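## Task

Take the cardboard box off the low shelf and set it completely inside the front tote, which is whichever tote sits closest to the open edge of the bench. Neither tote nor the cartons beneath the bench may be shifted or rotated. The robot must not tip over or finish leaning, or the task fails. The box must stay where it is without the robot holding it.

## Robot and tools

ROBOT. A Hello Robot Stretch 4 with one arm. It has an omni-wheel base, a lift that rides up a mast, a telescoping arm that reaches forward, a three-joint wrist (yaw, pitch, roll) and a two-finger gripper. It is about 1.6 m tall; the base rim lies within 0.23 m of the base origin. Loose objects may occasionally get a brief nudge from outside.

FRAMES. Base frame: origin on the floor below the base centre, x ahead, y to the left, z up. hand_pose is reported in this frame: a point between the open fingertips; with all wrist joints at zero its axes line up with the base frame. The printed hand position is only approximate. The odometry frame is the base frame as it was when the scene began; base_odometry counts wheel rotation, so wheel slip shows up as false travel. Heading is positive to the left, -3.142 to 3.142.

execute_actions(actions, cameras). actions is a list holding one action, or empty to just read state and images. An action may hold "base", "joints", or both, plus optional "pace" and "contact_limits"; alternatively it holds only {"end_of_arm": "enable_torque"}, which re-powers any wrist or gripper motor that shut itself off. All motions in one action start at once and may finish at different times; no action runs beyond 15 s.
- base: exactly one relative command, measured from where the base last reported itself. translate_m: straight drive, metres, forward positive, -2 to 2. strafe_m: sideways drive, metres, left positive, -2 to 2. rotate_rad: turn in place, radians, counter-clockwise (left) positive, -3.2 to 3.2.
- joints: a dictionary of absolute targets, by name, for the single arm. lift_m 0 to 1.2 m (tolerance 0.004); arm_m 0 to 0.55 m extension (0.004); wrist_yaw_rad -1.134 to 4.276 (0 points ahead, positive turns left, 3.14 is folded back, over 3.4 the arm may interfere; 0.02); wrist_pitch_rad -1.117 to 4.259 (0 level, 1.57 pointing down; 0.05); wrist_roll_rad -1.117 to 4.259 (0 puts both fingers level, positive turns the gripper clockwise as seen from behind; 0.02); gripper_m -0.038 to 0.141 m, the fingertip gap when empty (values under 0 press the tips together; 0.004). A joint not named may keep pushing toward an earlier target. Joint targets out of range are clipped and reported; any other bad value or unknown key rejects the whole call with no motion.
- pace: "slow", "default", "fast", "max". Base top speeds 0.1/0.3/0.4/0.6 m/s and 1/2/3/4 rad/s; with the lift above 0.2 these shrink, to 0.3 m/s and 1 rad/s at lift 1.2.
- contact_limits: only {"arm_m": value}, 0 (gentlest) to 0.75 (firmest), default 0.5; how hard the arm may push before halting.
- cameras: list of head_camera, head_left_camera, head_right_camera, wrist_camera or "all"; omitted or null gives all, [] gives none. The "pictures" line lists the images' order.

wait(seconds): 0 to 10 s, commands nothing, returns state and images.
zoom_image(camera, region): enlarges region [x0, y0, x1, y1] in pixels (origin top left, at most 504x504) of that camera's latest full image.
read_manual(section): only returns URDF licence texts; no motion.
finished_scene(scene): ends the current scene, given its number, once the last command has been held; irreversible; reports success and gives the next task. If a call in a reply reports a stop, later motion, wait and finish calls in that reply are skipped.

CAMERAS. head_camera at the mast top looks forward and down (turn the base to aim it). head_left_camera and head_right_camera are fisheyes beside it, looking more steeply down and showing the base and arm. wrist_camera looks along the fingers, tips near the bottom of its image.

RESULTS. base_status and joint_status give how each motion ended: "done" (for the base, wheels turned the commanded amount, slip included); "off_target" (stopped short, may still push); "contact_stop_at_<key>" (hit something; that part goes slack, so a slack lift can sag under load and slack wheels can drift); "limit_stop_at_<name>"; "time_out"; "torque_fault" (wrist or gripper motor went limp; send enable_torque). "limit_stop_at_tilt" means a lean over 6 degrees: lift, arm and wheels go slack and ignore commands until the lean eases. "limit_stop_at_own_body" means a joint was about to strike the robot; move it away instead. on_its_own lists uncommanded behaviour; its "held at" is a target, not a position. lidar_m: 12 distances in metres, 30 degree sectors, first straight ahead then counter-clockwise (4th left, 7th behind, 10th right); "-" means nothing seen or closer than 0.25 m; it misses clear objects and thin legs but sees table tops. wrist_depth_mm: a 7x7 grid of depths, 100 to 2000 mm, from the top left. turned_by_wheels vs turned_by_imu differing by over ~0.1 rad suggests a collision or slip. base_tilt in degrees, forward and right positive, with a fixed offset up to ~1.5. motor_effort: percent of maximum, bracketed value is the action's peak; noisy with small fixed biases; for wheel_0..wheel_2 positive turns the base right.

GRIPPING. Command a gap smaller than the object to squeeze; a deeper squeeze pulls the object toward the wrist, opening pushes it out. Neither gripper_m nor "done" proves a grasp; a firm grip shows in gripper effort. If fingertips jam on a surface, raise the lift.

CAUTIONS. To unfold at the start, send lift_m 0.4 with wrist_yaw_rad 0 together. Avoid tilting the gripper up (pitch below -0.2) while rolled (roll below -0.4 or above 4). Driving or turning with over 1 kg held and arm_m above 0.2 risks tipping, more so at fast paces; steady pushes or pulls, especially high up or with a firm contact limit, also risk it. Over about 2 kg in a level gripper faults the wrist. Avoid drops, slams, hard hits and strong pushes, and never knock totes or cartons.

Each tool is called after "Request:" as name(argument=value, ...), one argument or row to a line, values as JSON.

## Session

Request:
execute_actions(
  actions=[],
)

Scene clock: 0.00 s.
base_odometry: x=+0.000 y=+0.000 heading=+0.000 (m, m, rad; odometry frame)
turned_by_wheels: +0.000 (rad since the last result)
turned_by_imu: +0.000 (rad since the last result)
base_tilt: forward=-0.9 right=+0.2 (deg)
lidar_m: 1.38 1.71 1.81 1.81 0.92 0.82 0.82 1.02 2.24 2.28 2.25 1.36
base_status: not commanded
joint_positions: lift_m=+0.246 arm_m=+0.003 wrist_yaw_rad=+3.101 wrist_pitch_rad=-0.012 wrist_roll_rad=-0.013 gripper_m=+0.057
joint_status: not commanded
motor_effort: lift_m=+20 arm_m=+0 wrist_yaw_rad=-1 wrist_pitch_rad=-6 wrist_roll_rad=-1 gripper_m=-5 wheel_0=+0 wheel_1=+0 wheel_2=+0 (%)
hand_pose: x=-0.1111 y=+0.0991 z=+0.4273 quat_wxyz=(+0.020, +0.006, -0.006, +1.000) (m; base frame)
wrist_depth_mm: 144 144 1863 960 1098 1229 1397 / - 144 1078 1576 1661 1537 1499 / - 125 185 1921 1756 1618 1499 / 105 139 220 1921 1756 1576 1537 / 147 163 1464 1182 1205 842 904 / 230 1182 1118 946 931 186 798 / 222 1160 1008 991 108 842 778
pictures: head_camera, head_left_camera, head_right_camera, wrist_camera
Images, in order (width x height): head_camera 420x560, head_left_camera 420x672, head_right_camera 420x672, wrist_camera 616x392.

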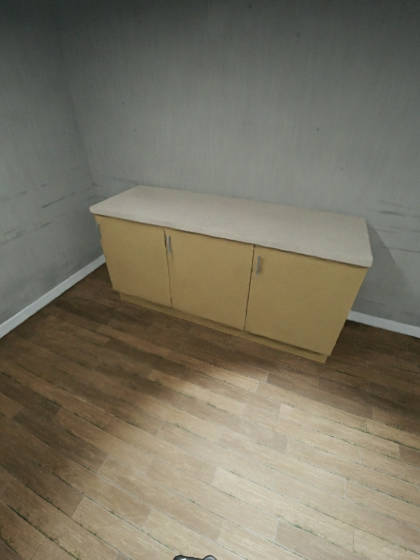

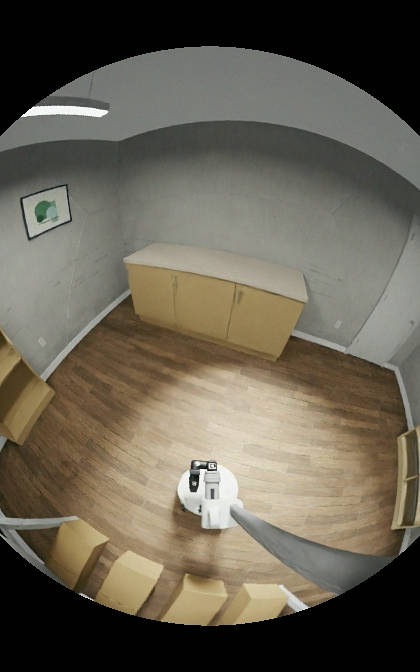

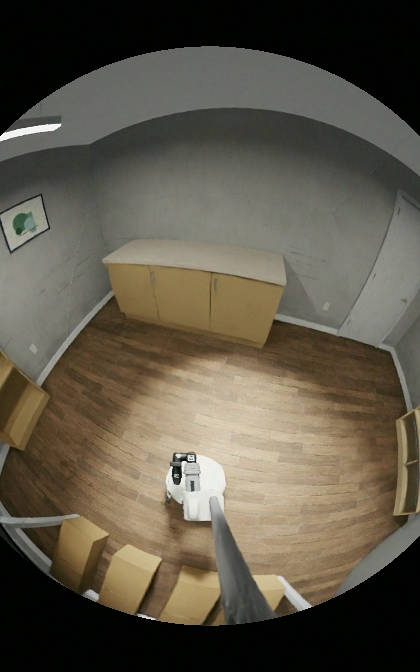

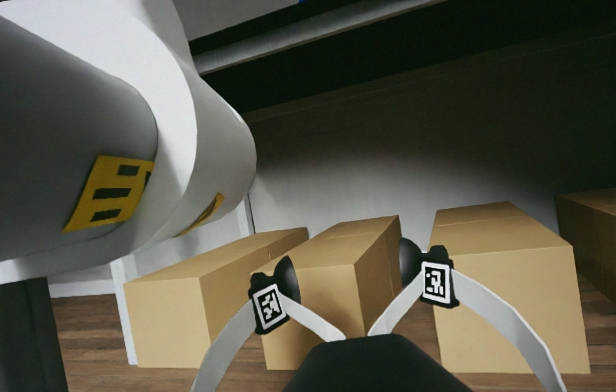

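Room is rotated about -0.35; the shelf is on the right.

Request:
execute_actions(
  actions=[
    {"base":{"rotate_rad":-1.92},"joints":{"lift_m":0.72,"wrist_yaw_rad":0,"gripper_m":0.14}},
  ],
  cameras=[],
)

Request:
execute_actions(
  actions=[
    {"base":{"translate_m":1.2},"joints":{"wrist_pitch_rad":0.7},"pace":"fast"},
  ],
  cameras=["head_camera","head_right_camera"],
)

Scene clock: 3.80 s.
base_odometry: x=+0.000 y=+0.000 heading=-1.920 (m, m, rad; odometry frame)
turned_by_wheels: -1.920 (rad since the last result)
turned_by_imu: -1.921 (rad since the last result)
base_tilt: forward=-0.9 right=+0.2 (deg)
lidar_m: 2.24 2.38 2.09 1.37 1.45 2.00 1.82 1.21 0.84 0.80 0.85 1.17
base_status: done
joint_positions: lift_m=+0.720 arm_m=+0.003 wrist_yaw_rad=+0.001 wrist_pitch_rad=-0.012 wrist_roll_rad=-0.013 gripper_m=+0.140
joint_status: all done
motor_effort: lift_m=+25(26) arm_m=+0(0) wrist_yaw_rad=+0(4) wrist_pitch_rad=-6(8) wrist_roll_rad=+0(1) gripper_m=+0(4) wheel_0=-1(6) wheel_1=+0(5) wheel_2=-1(7) (%)
hand_pose: x=+0.4621 y=-0.0873 z=+0.9012 quat_wxyz=(+1.000, -0.006, -0.006, +0.000) (m; base frame)
wrist_depth_mm: - - - - - - - / - - - - - - - / - - - - - - - / - - - - - - - / - - - - - 217 - / - - 210 - - - - / - - - - 108 1756 1618
pictures: none
No camera images: the call's "cameras" was empty. Leave "cameras" out to get every camera's image.

Scene clock: 8.17 s.
base_odometry: x=-0.411 y=-1.128 heading=-1.920 (m, m, rad; odometry frame)
turned_by_wheels: +0.000 (rad since the last result)
turned_by_imu: -0.005 (rad since the last result)
base_tilt: forward=-0.9 right=+0.2 (deg)
lidar_m: 1.05 1.13 2.08 2.00 1.69 1.99 3.08 1.19 0.85 1.05 1.78 1.11
base_status: done
joint_positions: lift_m=+0.720 arm_m=+0.003 wrist_yaw_rad=+0.000 wrist_pitch_rad=+0.701 wrist_roll_rad=-0.013 gripper_m=+0.140
joint_status: all done
motor_effort: lift_m=+24(25) arm_m=+0(0) wrist_yaw_rad=+0(1) wrist_pitch_rad=-4(1) wrist_roll_rad=+0(0) gripper_m=+1(1) wheel_0=-1(8) wheel_1=-1(6) wheel_2=+0(12) (%)
hand_pose: x=+0.3940 y=-0.0874 z=+0.7117 quat_wxyz=(+0.939, -0.006, +0.344, +0.002) (m; base frame)
wrist_depth_mm: 1078 991 854 842 991 1182 1205 / 904 1229 1138 1138 1078 1336 1366 / 1098 1098 1008 1042 1229 1308 1281 / 1098 1308 1229 1182 1160 1160 1098 / 1255 1205 1182 1118 1078 216 960 / 1182 1098 209 976 931 891 891 / 1025 976 931 904 109 842 798
pictures: head_camera, head_right_camera
Images, in order (width x height): head_camera 420x560, head_right_camera 420x672.

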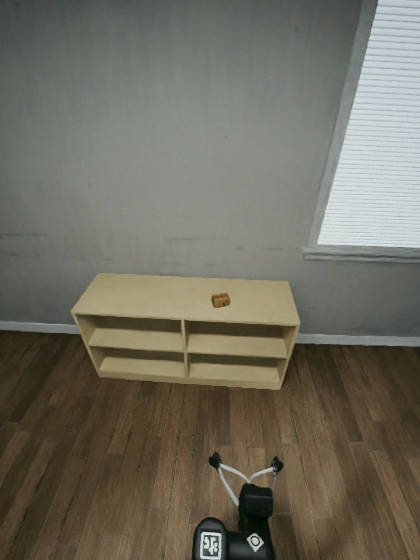

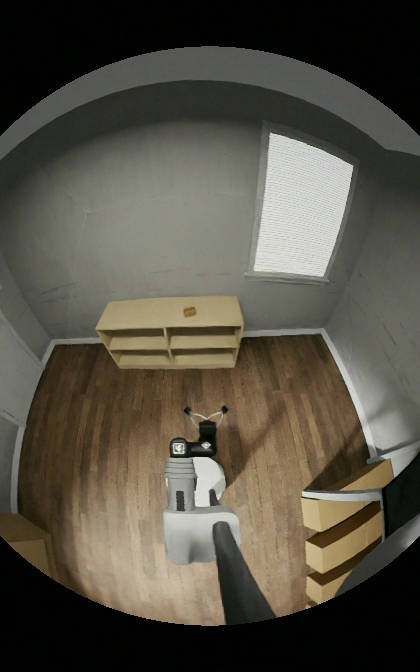

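Request:
execute_actions(
  actions=[
    {"base":{"translate_m":0.45},"joints":{"arm_m":0.28,"wrist_yaw_rad":0.3},"pace":"fast"},
  ],
  cameras=["head_camera","wrist_camera"],
)

Scene clock: 12.30 s.
base_odometry: x=-0.565 y=-1.550 heading=-1.920 (m, m, rad; odometry frame)
turned_by_wheels: +0.000 (rad since the last result)
turned_by_imu: -0.003 (rad since the last result)
base_tilt: forward=-1.0 right=+0.2 (deg)
lidar_m: 0.57 0.65 0.87 2.01 1.98 2.01 3.65 1.19 1.08 1.71 1.37 0.61
base_status: done
joint_positions: lift_m=+0.720 arm_m=+0.279 wrist_yaw_rad=+0.300 wrist_pitch_rad=+0.702 wrist_roll_rad=-0.013 gripper_m=+0.140
joint_status: all done
motor_effort: lift_m=+24(24) arm_m=+7(8) wrist_yaw_rad=+2(7) wrist_pitch_rad=-4(4) wrist_roll_rad=+0(0) gripper_m=-1(0) wheel_0=+0(6) wheel_1=+0(7) wheel_2=+1(13) (%)
hand_pose: x=+0.6860 y=-0.0184 z=+0.7117 quat_wxyz=(+0.928, -0.057, +0.339, +0.143) (m; base frame)
wrist_depth_mm: 539 512 484 462 442 418 407 / 609 580 549 512 488 462 445 / 627 574 535 500 469 439 421 / 512 477 449 427 402 382 364 / 433 410 389 312 314 217 319 / 375 357 210 286 296 291 286 / 334 317 298 294 109 272 260
pictures: head_camera, wrist_camera
Images, in order (width x height): head_camera 420x560, wrist_camera 616x392.

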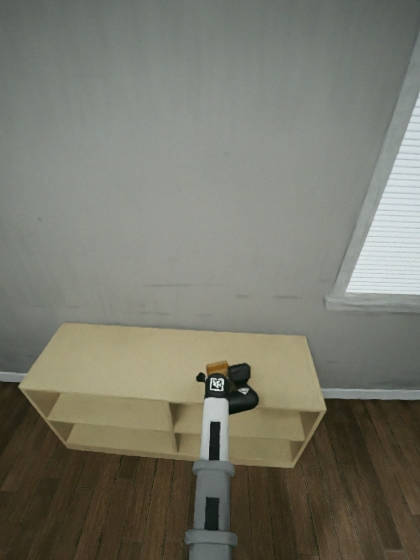

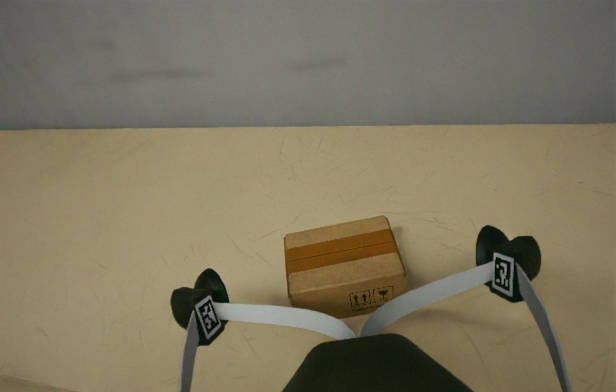

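Request:
execute_actions(
  actions=[
    {"base":{"strafe_m":0.025},"joints":{"arm_m":0.345,"lift_m":0.69}},
  ],
  cameras=["wrist_camera"],
)

Scene clock: 14.77 s.
base_odometry: x=-0.541 y=-1.559 heading=-1.920 (m, m, rad; odometry frame)
turned_by_wheels: +0.000 (rad since the last result)
turned_by_imu: -0.001 (rad since the last result)
base_tilt: forward=-0.9 right=+0.2 (deg)
lidar_m: 0.59 0.63 0.87 1.99 1.95 1.96 3.87 1.20 1.10 1.75 1.40 0.63
base_status: done
joint_positions: lift_m=+0.690 arm_m=+0.344 wrist_yaw_rad=+0.300 wrist_pitch_rad=+0.702 wrist_roll_rad=-0.013 gripper_m=+0.140
joint_status: all done
motor_effort: lift_m=+15(22) arm_m=+7(9) wrist_yaw_rad=+1(1) wrist_pitch_rad=-4(5) wrist_roll_rad=+0(0) gripper_m=+1(1) wheel_0=+1(6) wheel_1=-2(9) wheel_2=+0(0) (%)
hand_pose: x=+0.7510 y=-0.0184 z=+0.6824 quat_wxyz=(+0.928, -0.057, +0.339, +0.142) (m; base frame)
wrist_depth_mm: 462 439 418 397 379 364 347 / 530 496 469 442 421 399 384 / 564 521 480 452 421 397 377 / 462 433 404 382 359 343 327 / 389 368 349 330 315 217 286 / 338 322 211 236 220 262 258 / 297 286 268 221 108 242 235
pictures: wrist_camera
Images, in order (width x height): wrist_camera 616x392.

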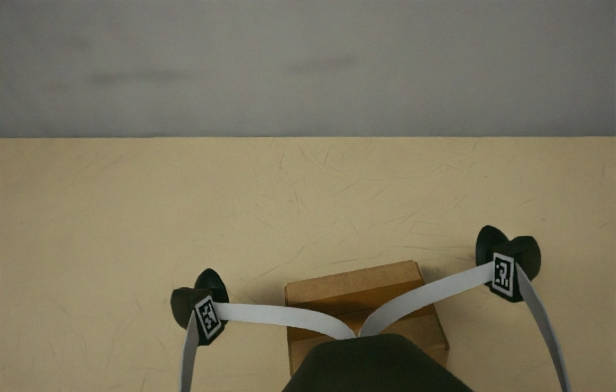

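Request:
execute_actions(
  actions=[
    {"joints":{"arm_m":0.33,"lift_m":0.638}},
  ],
  cameras=["wrist_camera"],
)

Request:
execute_actions(
  actions=[
    {"joints":{"gripper_m":0.04}},
  ],
  cameras=["wrist_camera"],
)

Request:
execute_actions(
  actions=[
    {"joints":{"lift_m":0.72}},
  ],
  cameras=["wrist_camera"],
)

Scene clock: 17.13 s.
base_odometry: x=-0.541 y=-1.559 heading=-1.920 (m, m, rad; odometry frame)
turned_by_wheels: +0.000 (rad since the last result)
turned_by_imu: -0.001 (rad since the last result)
base_tilt: forward=-0.9 right=+0.3 (deg)
lidar_m: 0.59 0.62 0.88 1.99 1.93 1.94 3.85 1.23 1.11 1.75 1.42 0.63
base_status: not commanded
joint_positions: lift_m=+0.638 arm_m=+0.331 wrist_yaw_rad=+0.300 wrist_pitch_rad=+0.701 wrist_roll_rad=-0.013 gripper_m=+0.140
joint_status: all done
motor_effort: lift_m=+15(15) arm_m=-7(9) wrist_yaw_rad=+1(2) wrist_pitch_rad=-5(5) wrist_roll_rad=+0(0) gripper_m=-1(1) wheel_0=+1(1) wheel_1=-2(2) wheel_2=+0(0) (%)
hand_pose: x=+0.7385 y=-0.0184 z=+0.6305 quat_wxyz=(+0.928, -0.057, +0.339, +0.143) (m; base frame)
wrist_depth_mm: 480 455 430 410 392 373 359 / 535 500 473 436 418 394 379 / 455 421 389 362 338 320 304 / 373 349 325 307 285 276 264 / 312 297 281 206 195 209 231 / 272 258 210 186 185 211 206 / 240 229 216 211 109 197 189
pictures: wrist_camera
Images, in order (width x height): wrist_camera 616x392.

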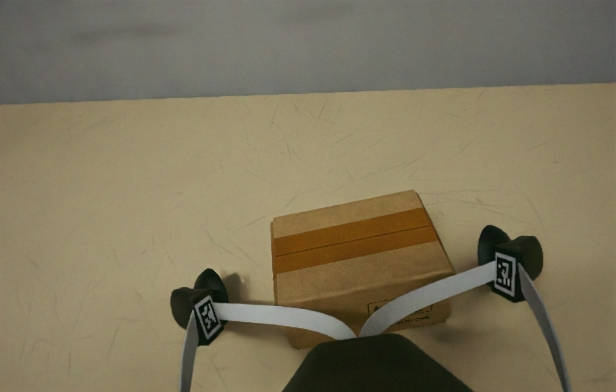

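Scene clock: 19.13 s.
base_odometry: x=-0.541 y=-1.559 heading=-1.920 (m, m, rad; odometry frame)
turned_by_wheels: +0.000 (rad since the last result)
turned_by_imu: -0.001 (rad since the last result)
base_tilt: forward=-0.9 right=+0.2 (deg)
lidar_m: 0.58 0.65 0.90 1.99 1.95 1.95 3.86 1.21 1.10 1.75 1.40 0.63
base_status: not commanded
joint_positions: lift_m=+0.638 arm_m=+0.331 wrist_yaw_rad=+0.300 wrist_pitch_rad=+0.702 wrist_roll_rad=-0.013 gripper_m=+0.040
joint_status: all done
motor_effort: lift_m=+15(15) arm_m=-7(7) wrist_yaw_rad=+0(2) wrist_pitch_rad=-6(9) wrist_roll_rad=+0(1) gripper_m=-19(22) wheel_0=+2(1) wheel_1=-2(2) wheel_2=+0(0) (%)
hand_pose: x=+0.7384 y=-0.0184 z=+0.6303 quat_wxyz=(+0.928, -0.057, +0.339, +0.142) (m; base frame)
wrist_depth_mm: 480 452 430 407 394 373 359 / 535 500 466 436 415 394 353 / 452 415 387 359 338 317 303 / 370 345 325 304 289 273 263 / 310 294 279 196 186 238 232 / 270 258 198 179 175 203 153 / 238 227 214 196 109 196 188
pictures: wrist_camera
Images, in order (width x height): wrist_camera 616x392.

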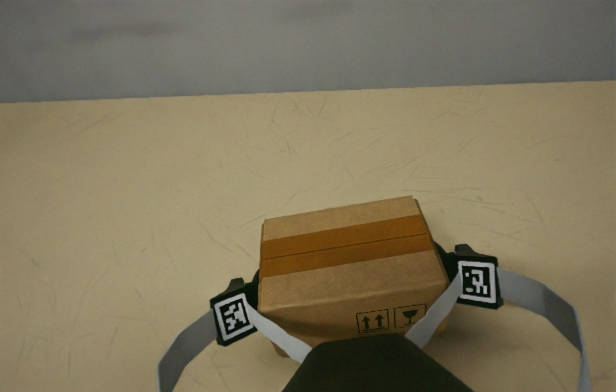

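Scene clock: 20.47 s.
base_odometry: x=-0.541 y=-1.559 heading=-1.920 (m, m, rad; odometry frame)
turned_by_wheels: +0.000 (rad since the last result)
turned_by_imu: +0.000 (rad since the last result)
base_tilt: forward=-0.9 right=+0.2 (deg)
lidar_m: 0.59 0.63 0.88 1.99 1.96 1.97 3.87 1.19 1.10 1.75 1.41 0.62
base_status: not commanded
joint_positions: lift_m=+0.720 arm_m=+0.331 wrist_yaw_rad=+0.300 wrist_pitch_rad=+0.702 wrist_roll_rad=-0.013 gripper_m=+0.040
joint_status: all done
motor_effort: lift_m=+25(27) arm_m=-7(7) wrist_yaw_rad=+3(2) wrist_pitch_rad=-6(7) wrist_roll_rad=+0(1) gripper_m=-21(23) wheel_0=+1(1) wheel_1=-2(2) wheel_2=+0(0) (%)
hand_pose: x=+0.7384 y=-0.0185 z=+0.7114 quat_wxyz=(+0.928, -0.057, +0.339, +0.142) (m; base frame)
wrist_depth_mm: 480 455 430 410 392 373 359 / 544 517 484 455 433 413 397 / 597 559 525 492 469 439 427 / 508 480 449 424 402 379 364 / 430 407 387 196 186 330 322 / 375 353 197 180 175 282 278 / 330 314 296 197 108 271 263
pictures: wrist_camera
Images, in order (width x height): wrist_camera 616x392.

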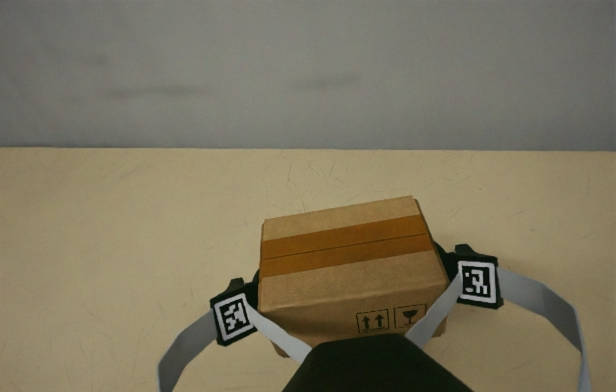

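Request:
execute_actions(
  actions=[
    {"base":{"translate_m":-1.3},"joints":{"arm_m":0.005,"wrist_yaw_rad":0,"lift_m":1.18,"wrist_pitch_rad":1.0},"pace":"fast"},
  ],
  cameras=[],
)

Request:
execute_actions(
  actions=[
    {"base":{"rotate_rad":-1.59}},
  ],
)

Scene clock: 26.07 s.
base_odometry: x=-0.096 y=-0.338 heading=-1.920 (m, m, rad; odometry frame)
turned_by_wheels: +0.000 (rad since the last result)
turned_by_imu: +0.001 (rad since the last result)
base_tilt: forward=-0.9 right=+0.2 (deg)
lidar_m: 1.90 2.02 2.10 1.36 1.41 1.95 2.17 1.21 0.88 0.82 0.88 2.36
base_status: done
joint_positions: lift_m=+1.180 arm_m=+0.006 wrist_yaw_rad=+0.000 wrist_pitch_rad=+1.002 wrist_roll_rad=-0.013 gripper_m=+0.040
joint_status: all done
motor_effort: lift_m=+25(27) arm_m=-7(8) wrist_yaw_rad=+0(5) wrist_pitch_rad=-5(4) wrist_roll_rad=-1(0) gripper_m=-22(22) wheel_0=+1(4) wheel_1=+0(7) wheel_2=-2(8) (%)
hand_pose: x=+0.3326 y=-0.0875 z=+1.1148 quat_wxyz=(+0.877, -0.006, +0.480, +0.003) (m; base frame)
wrist_depth_mm: - - - 1921 1863 1756 1708 / - - 1921 1808 1756 1618 1576 / 1863 1756 1708 1618 1618 1537 1464 / 1708 1618 1576 1464 1464 1397 1366 / 1576 1537 1464 196 186 1308 1281 / 1464 1397 198 180 176 1182 1182 / 1336 1308 1255 196 108 1160 1118
pictures: none
No camera images: the call's "cameras" was empty. Leave "cameras" out to get every camera's image.

Scene clock: 28.87 s.
base_odometry: x=-0.096 y=-0.338 heading=+2.773 (m, m, rad; odometry frame)
turned_by_wheels: -1.590 (rad since the last result)
turned_by_imu: -1.590 (rad since the last result)
base_tilt: forward=-0.9 right=+0.2 (deg)
lidar_m: 0.83 0.86 2.37 1.91 2.00 2.11 1.37 1.42 1.87 2.16 1.24 0.88
base_status: done
joint_positions: lift_m=+1.180 arm_m=+0.006 wrist_yaw_rad=+0.000 wrist_pitch_rad=+1.002 wrist_roll_rad=-0.013 gripper_m=+0.040
joint_status: not commanded
motor_effort: lift_m=+25(25) arm_m=-7(7) wrist_yaw_rad=+1(1) wrist_pitch_rad=-5(5) wrist_roll_rad=+0(0) gripper_m=-22(19) wheel_0=+1(4) wheel_1=+2(1) wheel_2=+2(5) (%)
hand_pose: x=+0.3326 y=-0.0874 z=+1.1148 quat_wxyz=(+0.877, -0.006, +0.480, +0.003) (m; base frame)
wrist_depth_mm: 750 715 683 676 1464 1464 1430 / 699 1576 1537 1464 1397 1366 1281 / 1756 1756 1430 1308 1336 1229 1229 / 1661 1308 1308 1229 1255 1366 1366 / 1576 1464 1397 196 186 1308 1281 / 1464 1397 198 179 176 1182 1160 / 1336 1281 1229 196 108 1138 1138
pictures: head_camera, head_left_camera, head_right_camera, wrist_camera
Images, in order (width x height): head_camera 420x560, head_left_camera 420x672, head_right_camera 420x672, wrist_camera 616x392.

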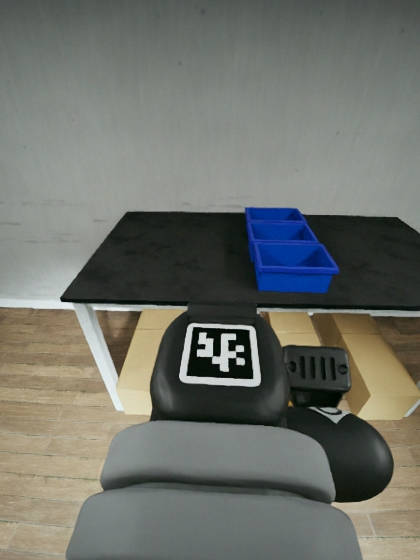

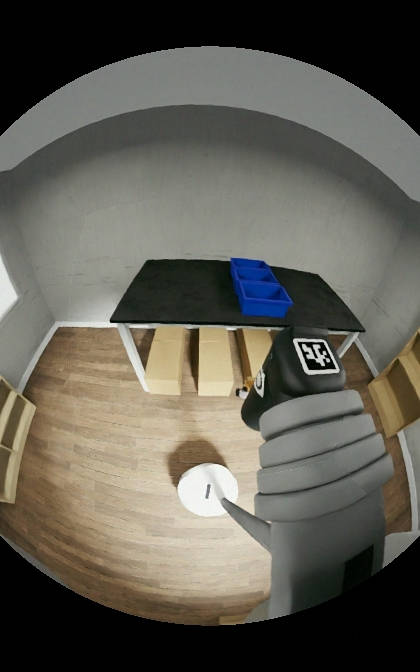

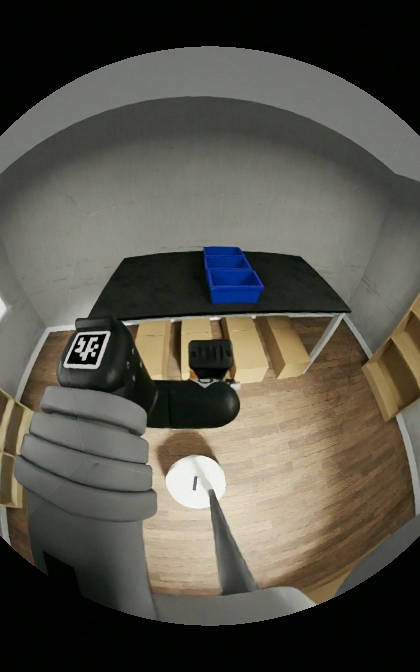

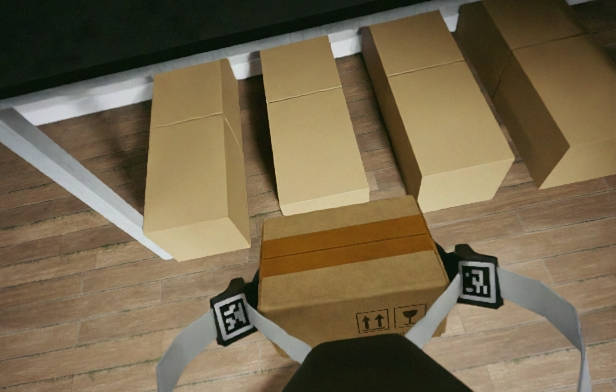

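Request:
execute_actions(
  actions=[
    {"base":{"strafe_m":-0.16}},
  ],
  cameras=[],
)

Request:
execute_actions(
  actions=[
    {"base":{"translate_m":0.3},"joints":{"arm_m":0.35}},
  ],
  cameras=["head_right_camera","wrist_camera"],
)

Scene clock: 32.40 s.
base_odometry: x=-0.038 y=-0.188 heading=+2.773 (m, m, rad; odometry frame)
turned_by_wheels: +0.000 (rad since the last result)
turned_by_imu: -0.001 (rad since the last result)
base_tilt: forward=-0.9 right=+0.3 (deg)
lidar_m: 0.84 0.87 2.47 2.06 2.16 2.10 1.37 1.41 1.91 1.99 1.22 0.88
base_status: done
joint_positions: lift_m=+1.180 arm_m=+0.006 wrist_yaw_rad=+0.000 wrist_pitch_rad=+1.002 wrist_roll_rad=-0.013 gripper_m=+0.040
joint_status: not commanded
motor_effort: lift_m=+25(25) arm_m=-7(7) wrist_yaw_rad=+2(2) wrist_pitch_rad=-5(5) wrist_roll_rad=-1(0) gripper_m=-23(22) wheel_0=+0(9) wheel_1=+2(10) wheel_2=+0(4) (%)
hand_pose: x=+0.3326 y=-0.0874 z=+1.1148 quat_wxyz=(+0.877, -0.006, +0.480, +0.003) (m; base frame)
wrist_depth_mm: 759 715 683 723 1464 1464 1708 / 699 1576 1537 1499 1397 1336 1308 / 1921 1430 1397 1397 1229 1281 1182 / 1661 1336 1308 1255 1205 1366 1308 / 1537 1336 1430 196 186 1281 1281 / 1430 1397 197 180 176 1205 1182 / 1336 1308 1255 197 109 1160 1138
pictures: none
No camera images: the call's "cameras" was empty. Leave "cameras" out to get every camera's image.

Scene clock: 34.87 s.
base_odometry: x=-0.318 y=-0.080 heading=+2.773 (m, m, rad; odometry frame)
turned_by_wheels: +0.000 (rad since the last result)
turned_by_imu: -0.002 (rad since the last result)
base_tilt: forward=-0.9 right=+0.2 (deg)
lidar_m: 0.53 0.57 0.74 2.06 2.16 2.41 1.67 1.71 2.32 1.98 0.80 0.57
base_status: done
joint_positions: lift_m=+1.180 arm_m=+0.349 wrist_yaw_rad=+0.000 wrist_pitch_rad=+1.002 wrist_roll_rad=-0.013 gripper_m=+0.040
joint_status: all done
motor_effort: lift_m=+25(25) arm_m=+7(9) wrist_yaw_rad=+1(2) wrist_pitch_rad=-4(5) wrist_roll_rad=+0(1) gripper_m=-20(25) wheel_0=+0(5) wheel_1=+0(5) wheel_2=+0(11) (%)
hand_pose: x=+0.6752 y=-0.0874 z=+1.1148 quat_wxyz=(+0.877, -0.006, +0.480, +0.003) (m; base frame)
wrist_depth_mm: 741 699 492 484 484 569 554 / 661 634 517 544 535 452 504 / 603 574 477 384 370 364 466 / 544 525 394 370 384 413 342 / 500 484 433 196 186 389 314 / 459 449 198 179 176 375 289 / 430 415 293 197 109 271 351
pictures: head_right_camera, wrist_camera
Images, in order (width x height): head_right_camera 420x672, wrist_camera 616x392.

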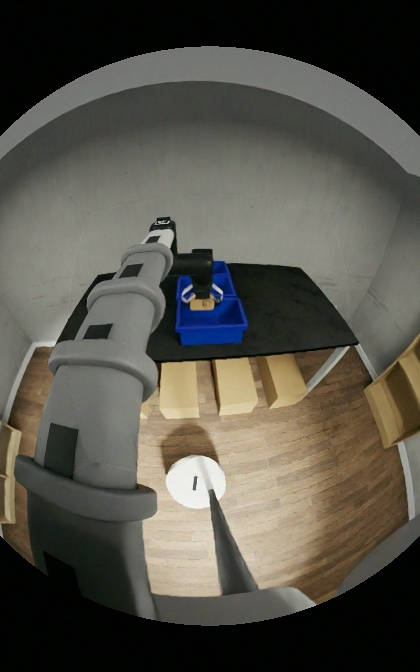

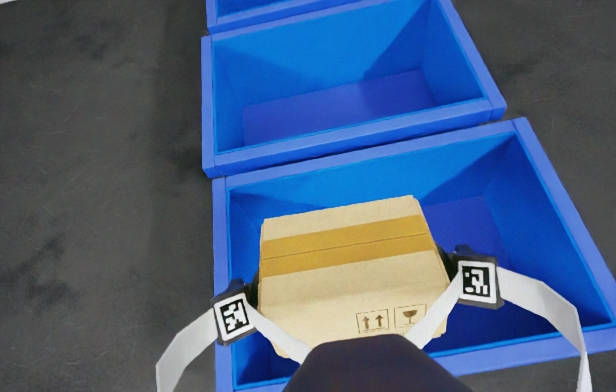

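Request:
execute_actions(
  actions=[
    {"base":{"strafe_m":-0.035},"joints":{"arm_m":0.41}},
  ],
  cameras=[],
)

Request:
execute_actions(
  actions=[
    {"joints":{"lift_m":1.08}},
  ],
  cameras=["head_right_camera","wrist_camera"],
)

Scene clock: 36.77 s.
base_odometry: x=-0.306 y=-0.048 heading=+2.773 (m, m, rad; odometry frame)
turned_by_wheels: +0.000 (rad since the last result)
turned_by_imu: -0.001 (rad since the last result)
base_tilt: forward=-0.9 right=+0.2 (deg)
lidar_m: 0.53 0.56 0.77 2.11 2.20 2.39 1.66 1.73 2.32 1.95 0.80 0.56
base_status: done
joint_positions: lift_m=+1.180 arm_m=+0.409 wrist_yaw_rad=+0.000 wrist_pitch_rad=+1.002 wrist_roll_rad=-0.013 gripper_m=+0.040
joint_status: all done
motor_effort: lift_m=+25(25) arm_m=+7(4) wrist_yaw_rad=+4(1) wrist_pitch_rad=-5(6) wrist_roll_rad=+0(0) gripper_m=-22(23) wheel_0=+0(11) wheel_1=+1(7) wheel_2=+0(4) (%)
hand_pose: x=+0.7351 y=-0.0874 z=+1.1148 quat_wxyz=(+0.877, -0.006, +0.480, +0.003) (m; base frame)
wrist_depth_mm: 741 699 580 459 445 574 554 / 668 627 459 469 469 521 508 / 603 574 504 521 496 462 466 / 544 525 394 351 338 332 439 / 504 480 342 196 186 307 402 / 462 449 198 179 176 320 283 / 430 415 342 196 108 364 285
pictures: none
No camera images: the call's "cameras" was empty. Leave "cameras" out to get every camera's image.

Scene clock: 38.20 s.
base_odometry: x=-0.306 y=-0.048 heading=+2.773 (m, m, rad; odometry frame)
turned_by_wheels: +0.000 (rad since the last result)
turned_by_imu: +0.000 (rad since the last result)
base_tilt: forward=-0.9 right=+0.2 (deg)
lidar_m: 0.53 0.56 0.76 2.11 2.21 2.38 1.66 1.71 2.32 1.94 0.81 0.58
base_status: not commanded
joint_positions: lift_m=+1.080 arm_m=+0.409 wrist_yaw_rad=+0.000 wrist_pitch_rad=+1.002 wrist_roll_rad=-0.013 gripper_m=+0.040
joint_status: all done
motor_effort: lift_m=+16(23) arm_m=+7(7) wrist_yaw_rad=+3(2) wrist_pitch_rad=-6(5) wrist_roll_rad=-1(0) gripper_m=-21(24) wheel_0=+0(0) wheel_1=+1(1) wheel_2=+0(0) (%)
hand_pose: x=+0.7351 y=-0.0874 z=+1.0155 quat_wxyz=(+0.877, -0.006, +0.480, +0.003) (m; base frame)
wrist_depth_mm: 574 377 387 399 410 315 424 / 508 364 436 433 415 258 389 / 462 289 268 259 247 245 236 / 418 260 256 258 267 303 243 / 384 257 325 196 186 304 256 / 353 235 197 179 176 287 153 / 329 208 300 196 108 279 270
pictures: head_right_camera, wrist_camera
Images, in order (width x height): head_right_camera 420x672, wrist_camera 616x392.

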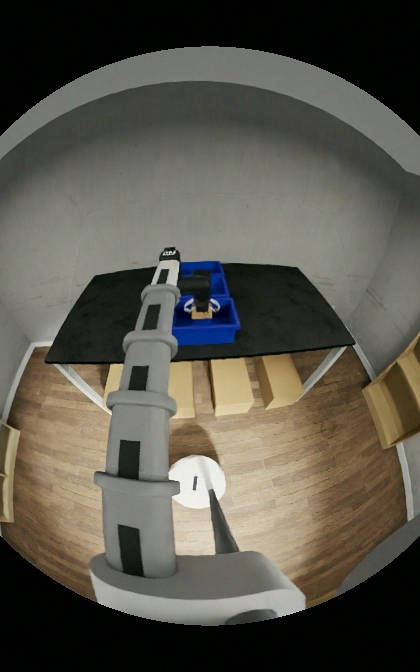

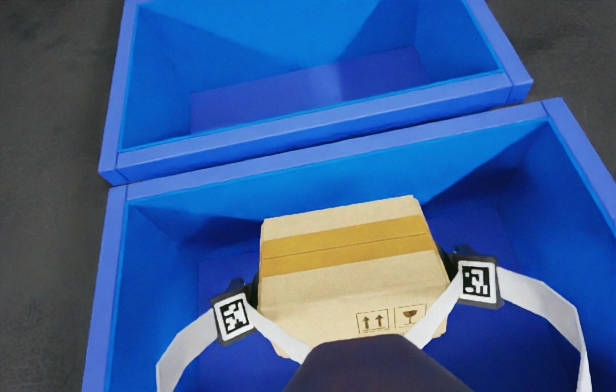

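Request:
execute_actions(
  actions=[
    {"joints":{"lift_m":1.022,"arm_m":0.4},"pace":"slow"},
  ],
  cameras=["wrist_camera"],
)

Request:
execute_actions(
  actions=[
    {"joints":{"gripper_m":0.105}},
  ],
  cameras=["wrist_camera"],
)

Request:
execute_actions(
  actions=[
    {"joints":{"lift_m":1.19}},
  ],
  cameras=["head_right_camera","wrist_camera"],
)

Scene clock: 40.60 s.
base_odometry: x=-0.306 y=-0.048 heading=+2.773 (m, m, rad; odometry frame)
turned_by_wheels: +0.000 (rad since the last result)
turned_by_imu: -0.001 (rad since the last result)
base_tilt: forward=-0.9 right=+0.2 (deg)
lidar_m: 0.54 0.57 0.78 2.11 2.21 2.40 1.67 1.71 2.31 1.94 0.78 0.58
base_status: not commanded
joint_positions: lift_m=+1.022 arm_m=+0.401 wrist_yaw_rad=+0.000 wrist_pitch_rad=+1.002 wrist_roll_rad=-0.013 gripper_m=+0.040
joint_status: all done
motor_effort: lift_m=+16(15) arm_m=-7(2) wrist_yaw_rad=+3(0) wrist_pitch_rad=-5(5) wrist_roll_rad=+0(1) gripper_m=-21(23) wheel_0=+0(0) wheel_1=+1(1) wheel_2=+0(0) (%)
hand_pose: x=+0.7276 y=-0.0874 z=+0.9576 quat_wxyz=(+0.877, -0.006, +0.480, +0.003) (m; base frame)
wrist_depth_mm: 466 330 389 384 213 207 194 / 404 223 215 202 200 210 209 / 366 208 220 230 241 257 232 / 198 240 271 272 279 279 243 / 181 242 289 196 186 257 248 / 166 229 198 179 175 234 153 / 158 206 247 196 109 229 223
pictures: wrist_camera
Images, in order (width x height): wrist_camera 616x392.

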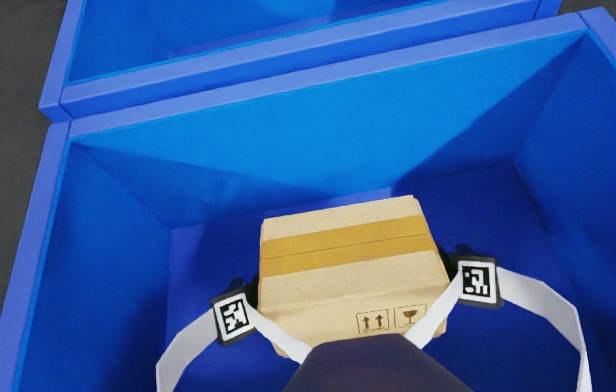

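Scene clock: 42.10 s.
base_odometry: x=-0.306 y=-0.048 heading=+2.773 (m, m, rad; odometry frame)
turned_by_wheels: +0.000 (rad since the last result)
turned_by_imu: +0.000 (rad since the last result)
base_tilt: forward=-0.9 right=+0.3 (deg)
lidar_m: 0.54 0.57 0.76 2.11 2.21 2.41 1.67 1.70 2.33 1.96 0.80 0.58
base_status: not commanded
joint_positions: lift_m=+1.022 arm_m=+0.401 wrist_yaw_rad=+0.000 wrist_pitch_rad=+1.002 wrist_roll_rad=-0.013 gripper_m=+0.105
joint_status: all done
motor_effort: lift_m=+16(16) arm_m=-7(7) wrist_yaw_rad=+1(2) wrist_pitch_rad=-5(5) wrist_roll_rad=-1(0) gripper_m=+0(20) wheel_0=+0(0) wheel_1=+1(1) wheel_2=+0(0) (%)
hand_pose: x=+0.7276 y=-0.0874 z=+0.9576 quat_wxyz=(+0.877, -0.006, +0.480, +0.003) (m; base frame)
wrist_depth_mm: 466 329 389 384 213 206 193 / 404 224 215 202 202 209 209 / 366 210 219 229 243 255 232 / 200 240 271 287 285 279 243 / 181 242 289 226 220 217 248 / 167 230 224 209 202 237 238 / 158 219 247 208 108 229 222
pictures: wrist_camera
Images, in order (width x height): wrist_camera 616x392.

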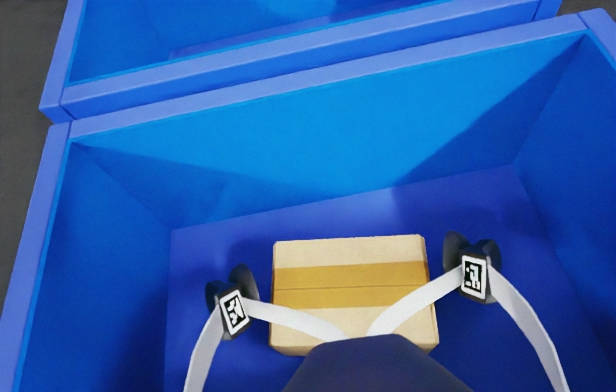

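Scene clock: 43.87 s.
base_odometry: x=-0.306 y=-0.048 heading=+2.773 (m, m, rad; odometry frame)
turned_by_wheels: +0.000 (rad since the last result)
turned_by_imu: -0.001 (rad since the last result)
base_tilt: forward=-0.9 right=+0.2 (deg)
lidar_m: 0.54 0.55 0.78 2.10 2.21 2.42 1.67 1.70 2.33 1.95 0.80 0.57
base_status: not commanded
joint_positions: lift_m=+1.190 arm_m=+0.401 wrist_yaw_rad=+0.000 wrist_pitch_rad=+1.002 wrist_roll_rad=-0.013 gripper_m=+0.105
joint_status: all done
motor_effort: lift_m=+25(26) arm_m=-7(7) wrist_yaw_rad=+0(0) wrist_pitch_rad=-4(5) wrist_roll_rad=+0(1) gripper_m=-2(3) wheel_0=+0(0) wheel_1=+1(1) wheel_2=+0(0) (%)
hand_pose: x=+0.7277 y=-0.0874 z=+1.1248 quat_wxyz=(+0.877, -0.006, +0.480, +0.003) (m; base frame)
wrist_depth_mm: 778 723 615 609 462 591 569 / 683 647 466 480 480 539 517 / 615 591 512 530 508 480 477 / 559 535 394 364 353 349 442 / 512 492 353 384 418 217 415 / 473 459 224 415 368 355 293 / 442 424 353 399 109 370 270
pictures: head_right_camera, wrist_camera
Images, in order (width x height): head_right_camera 420x672, wrist_camera 616x392.

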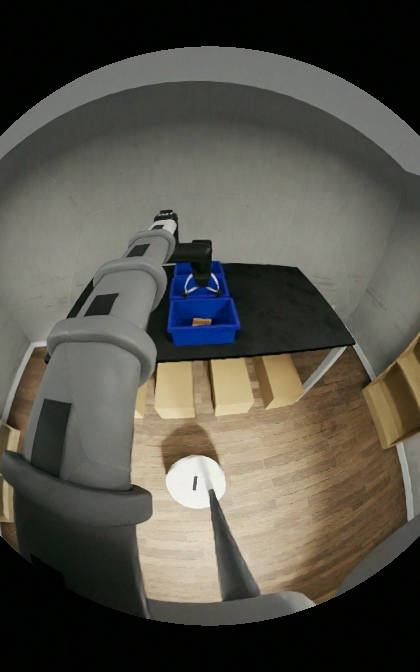

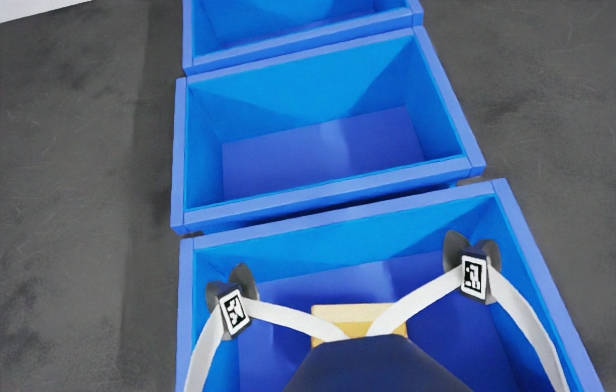

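Request:
finished_scene(
  scene=2,
)

The scene is finished: the task was done.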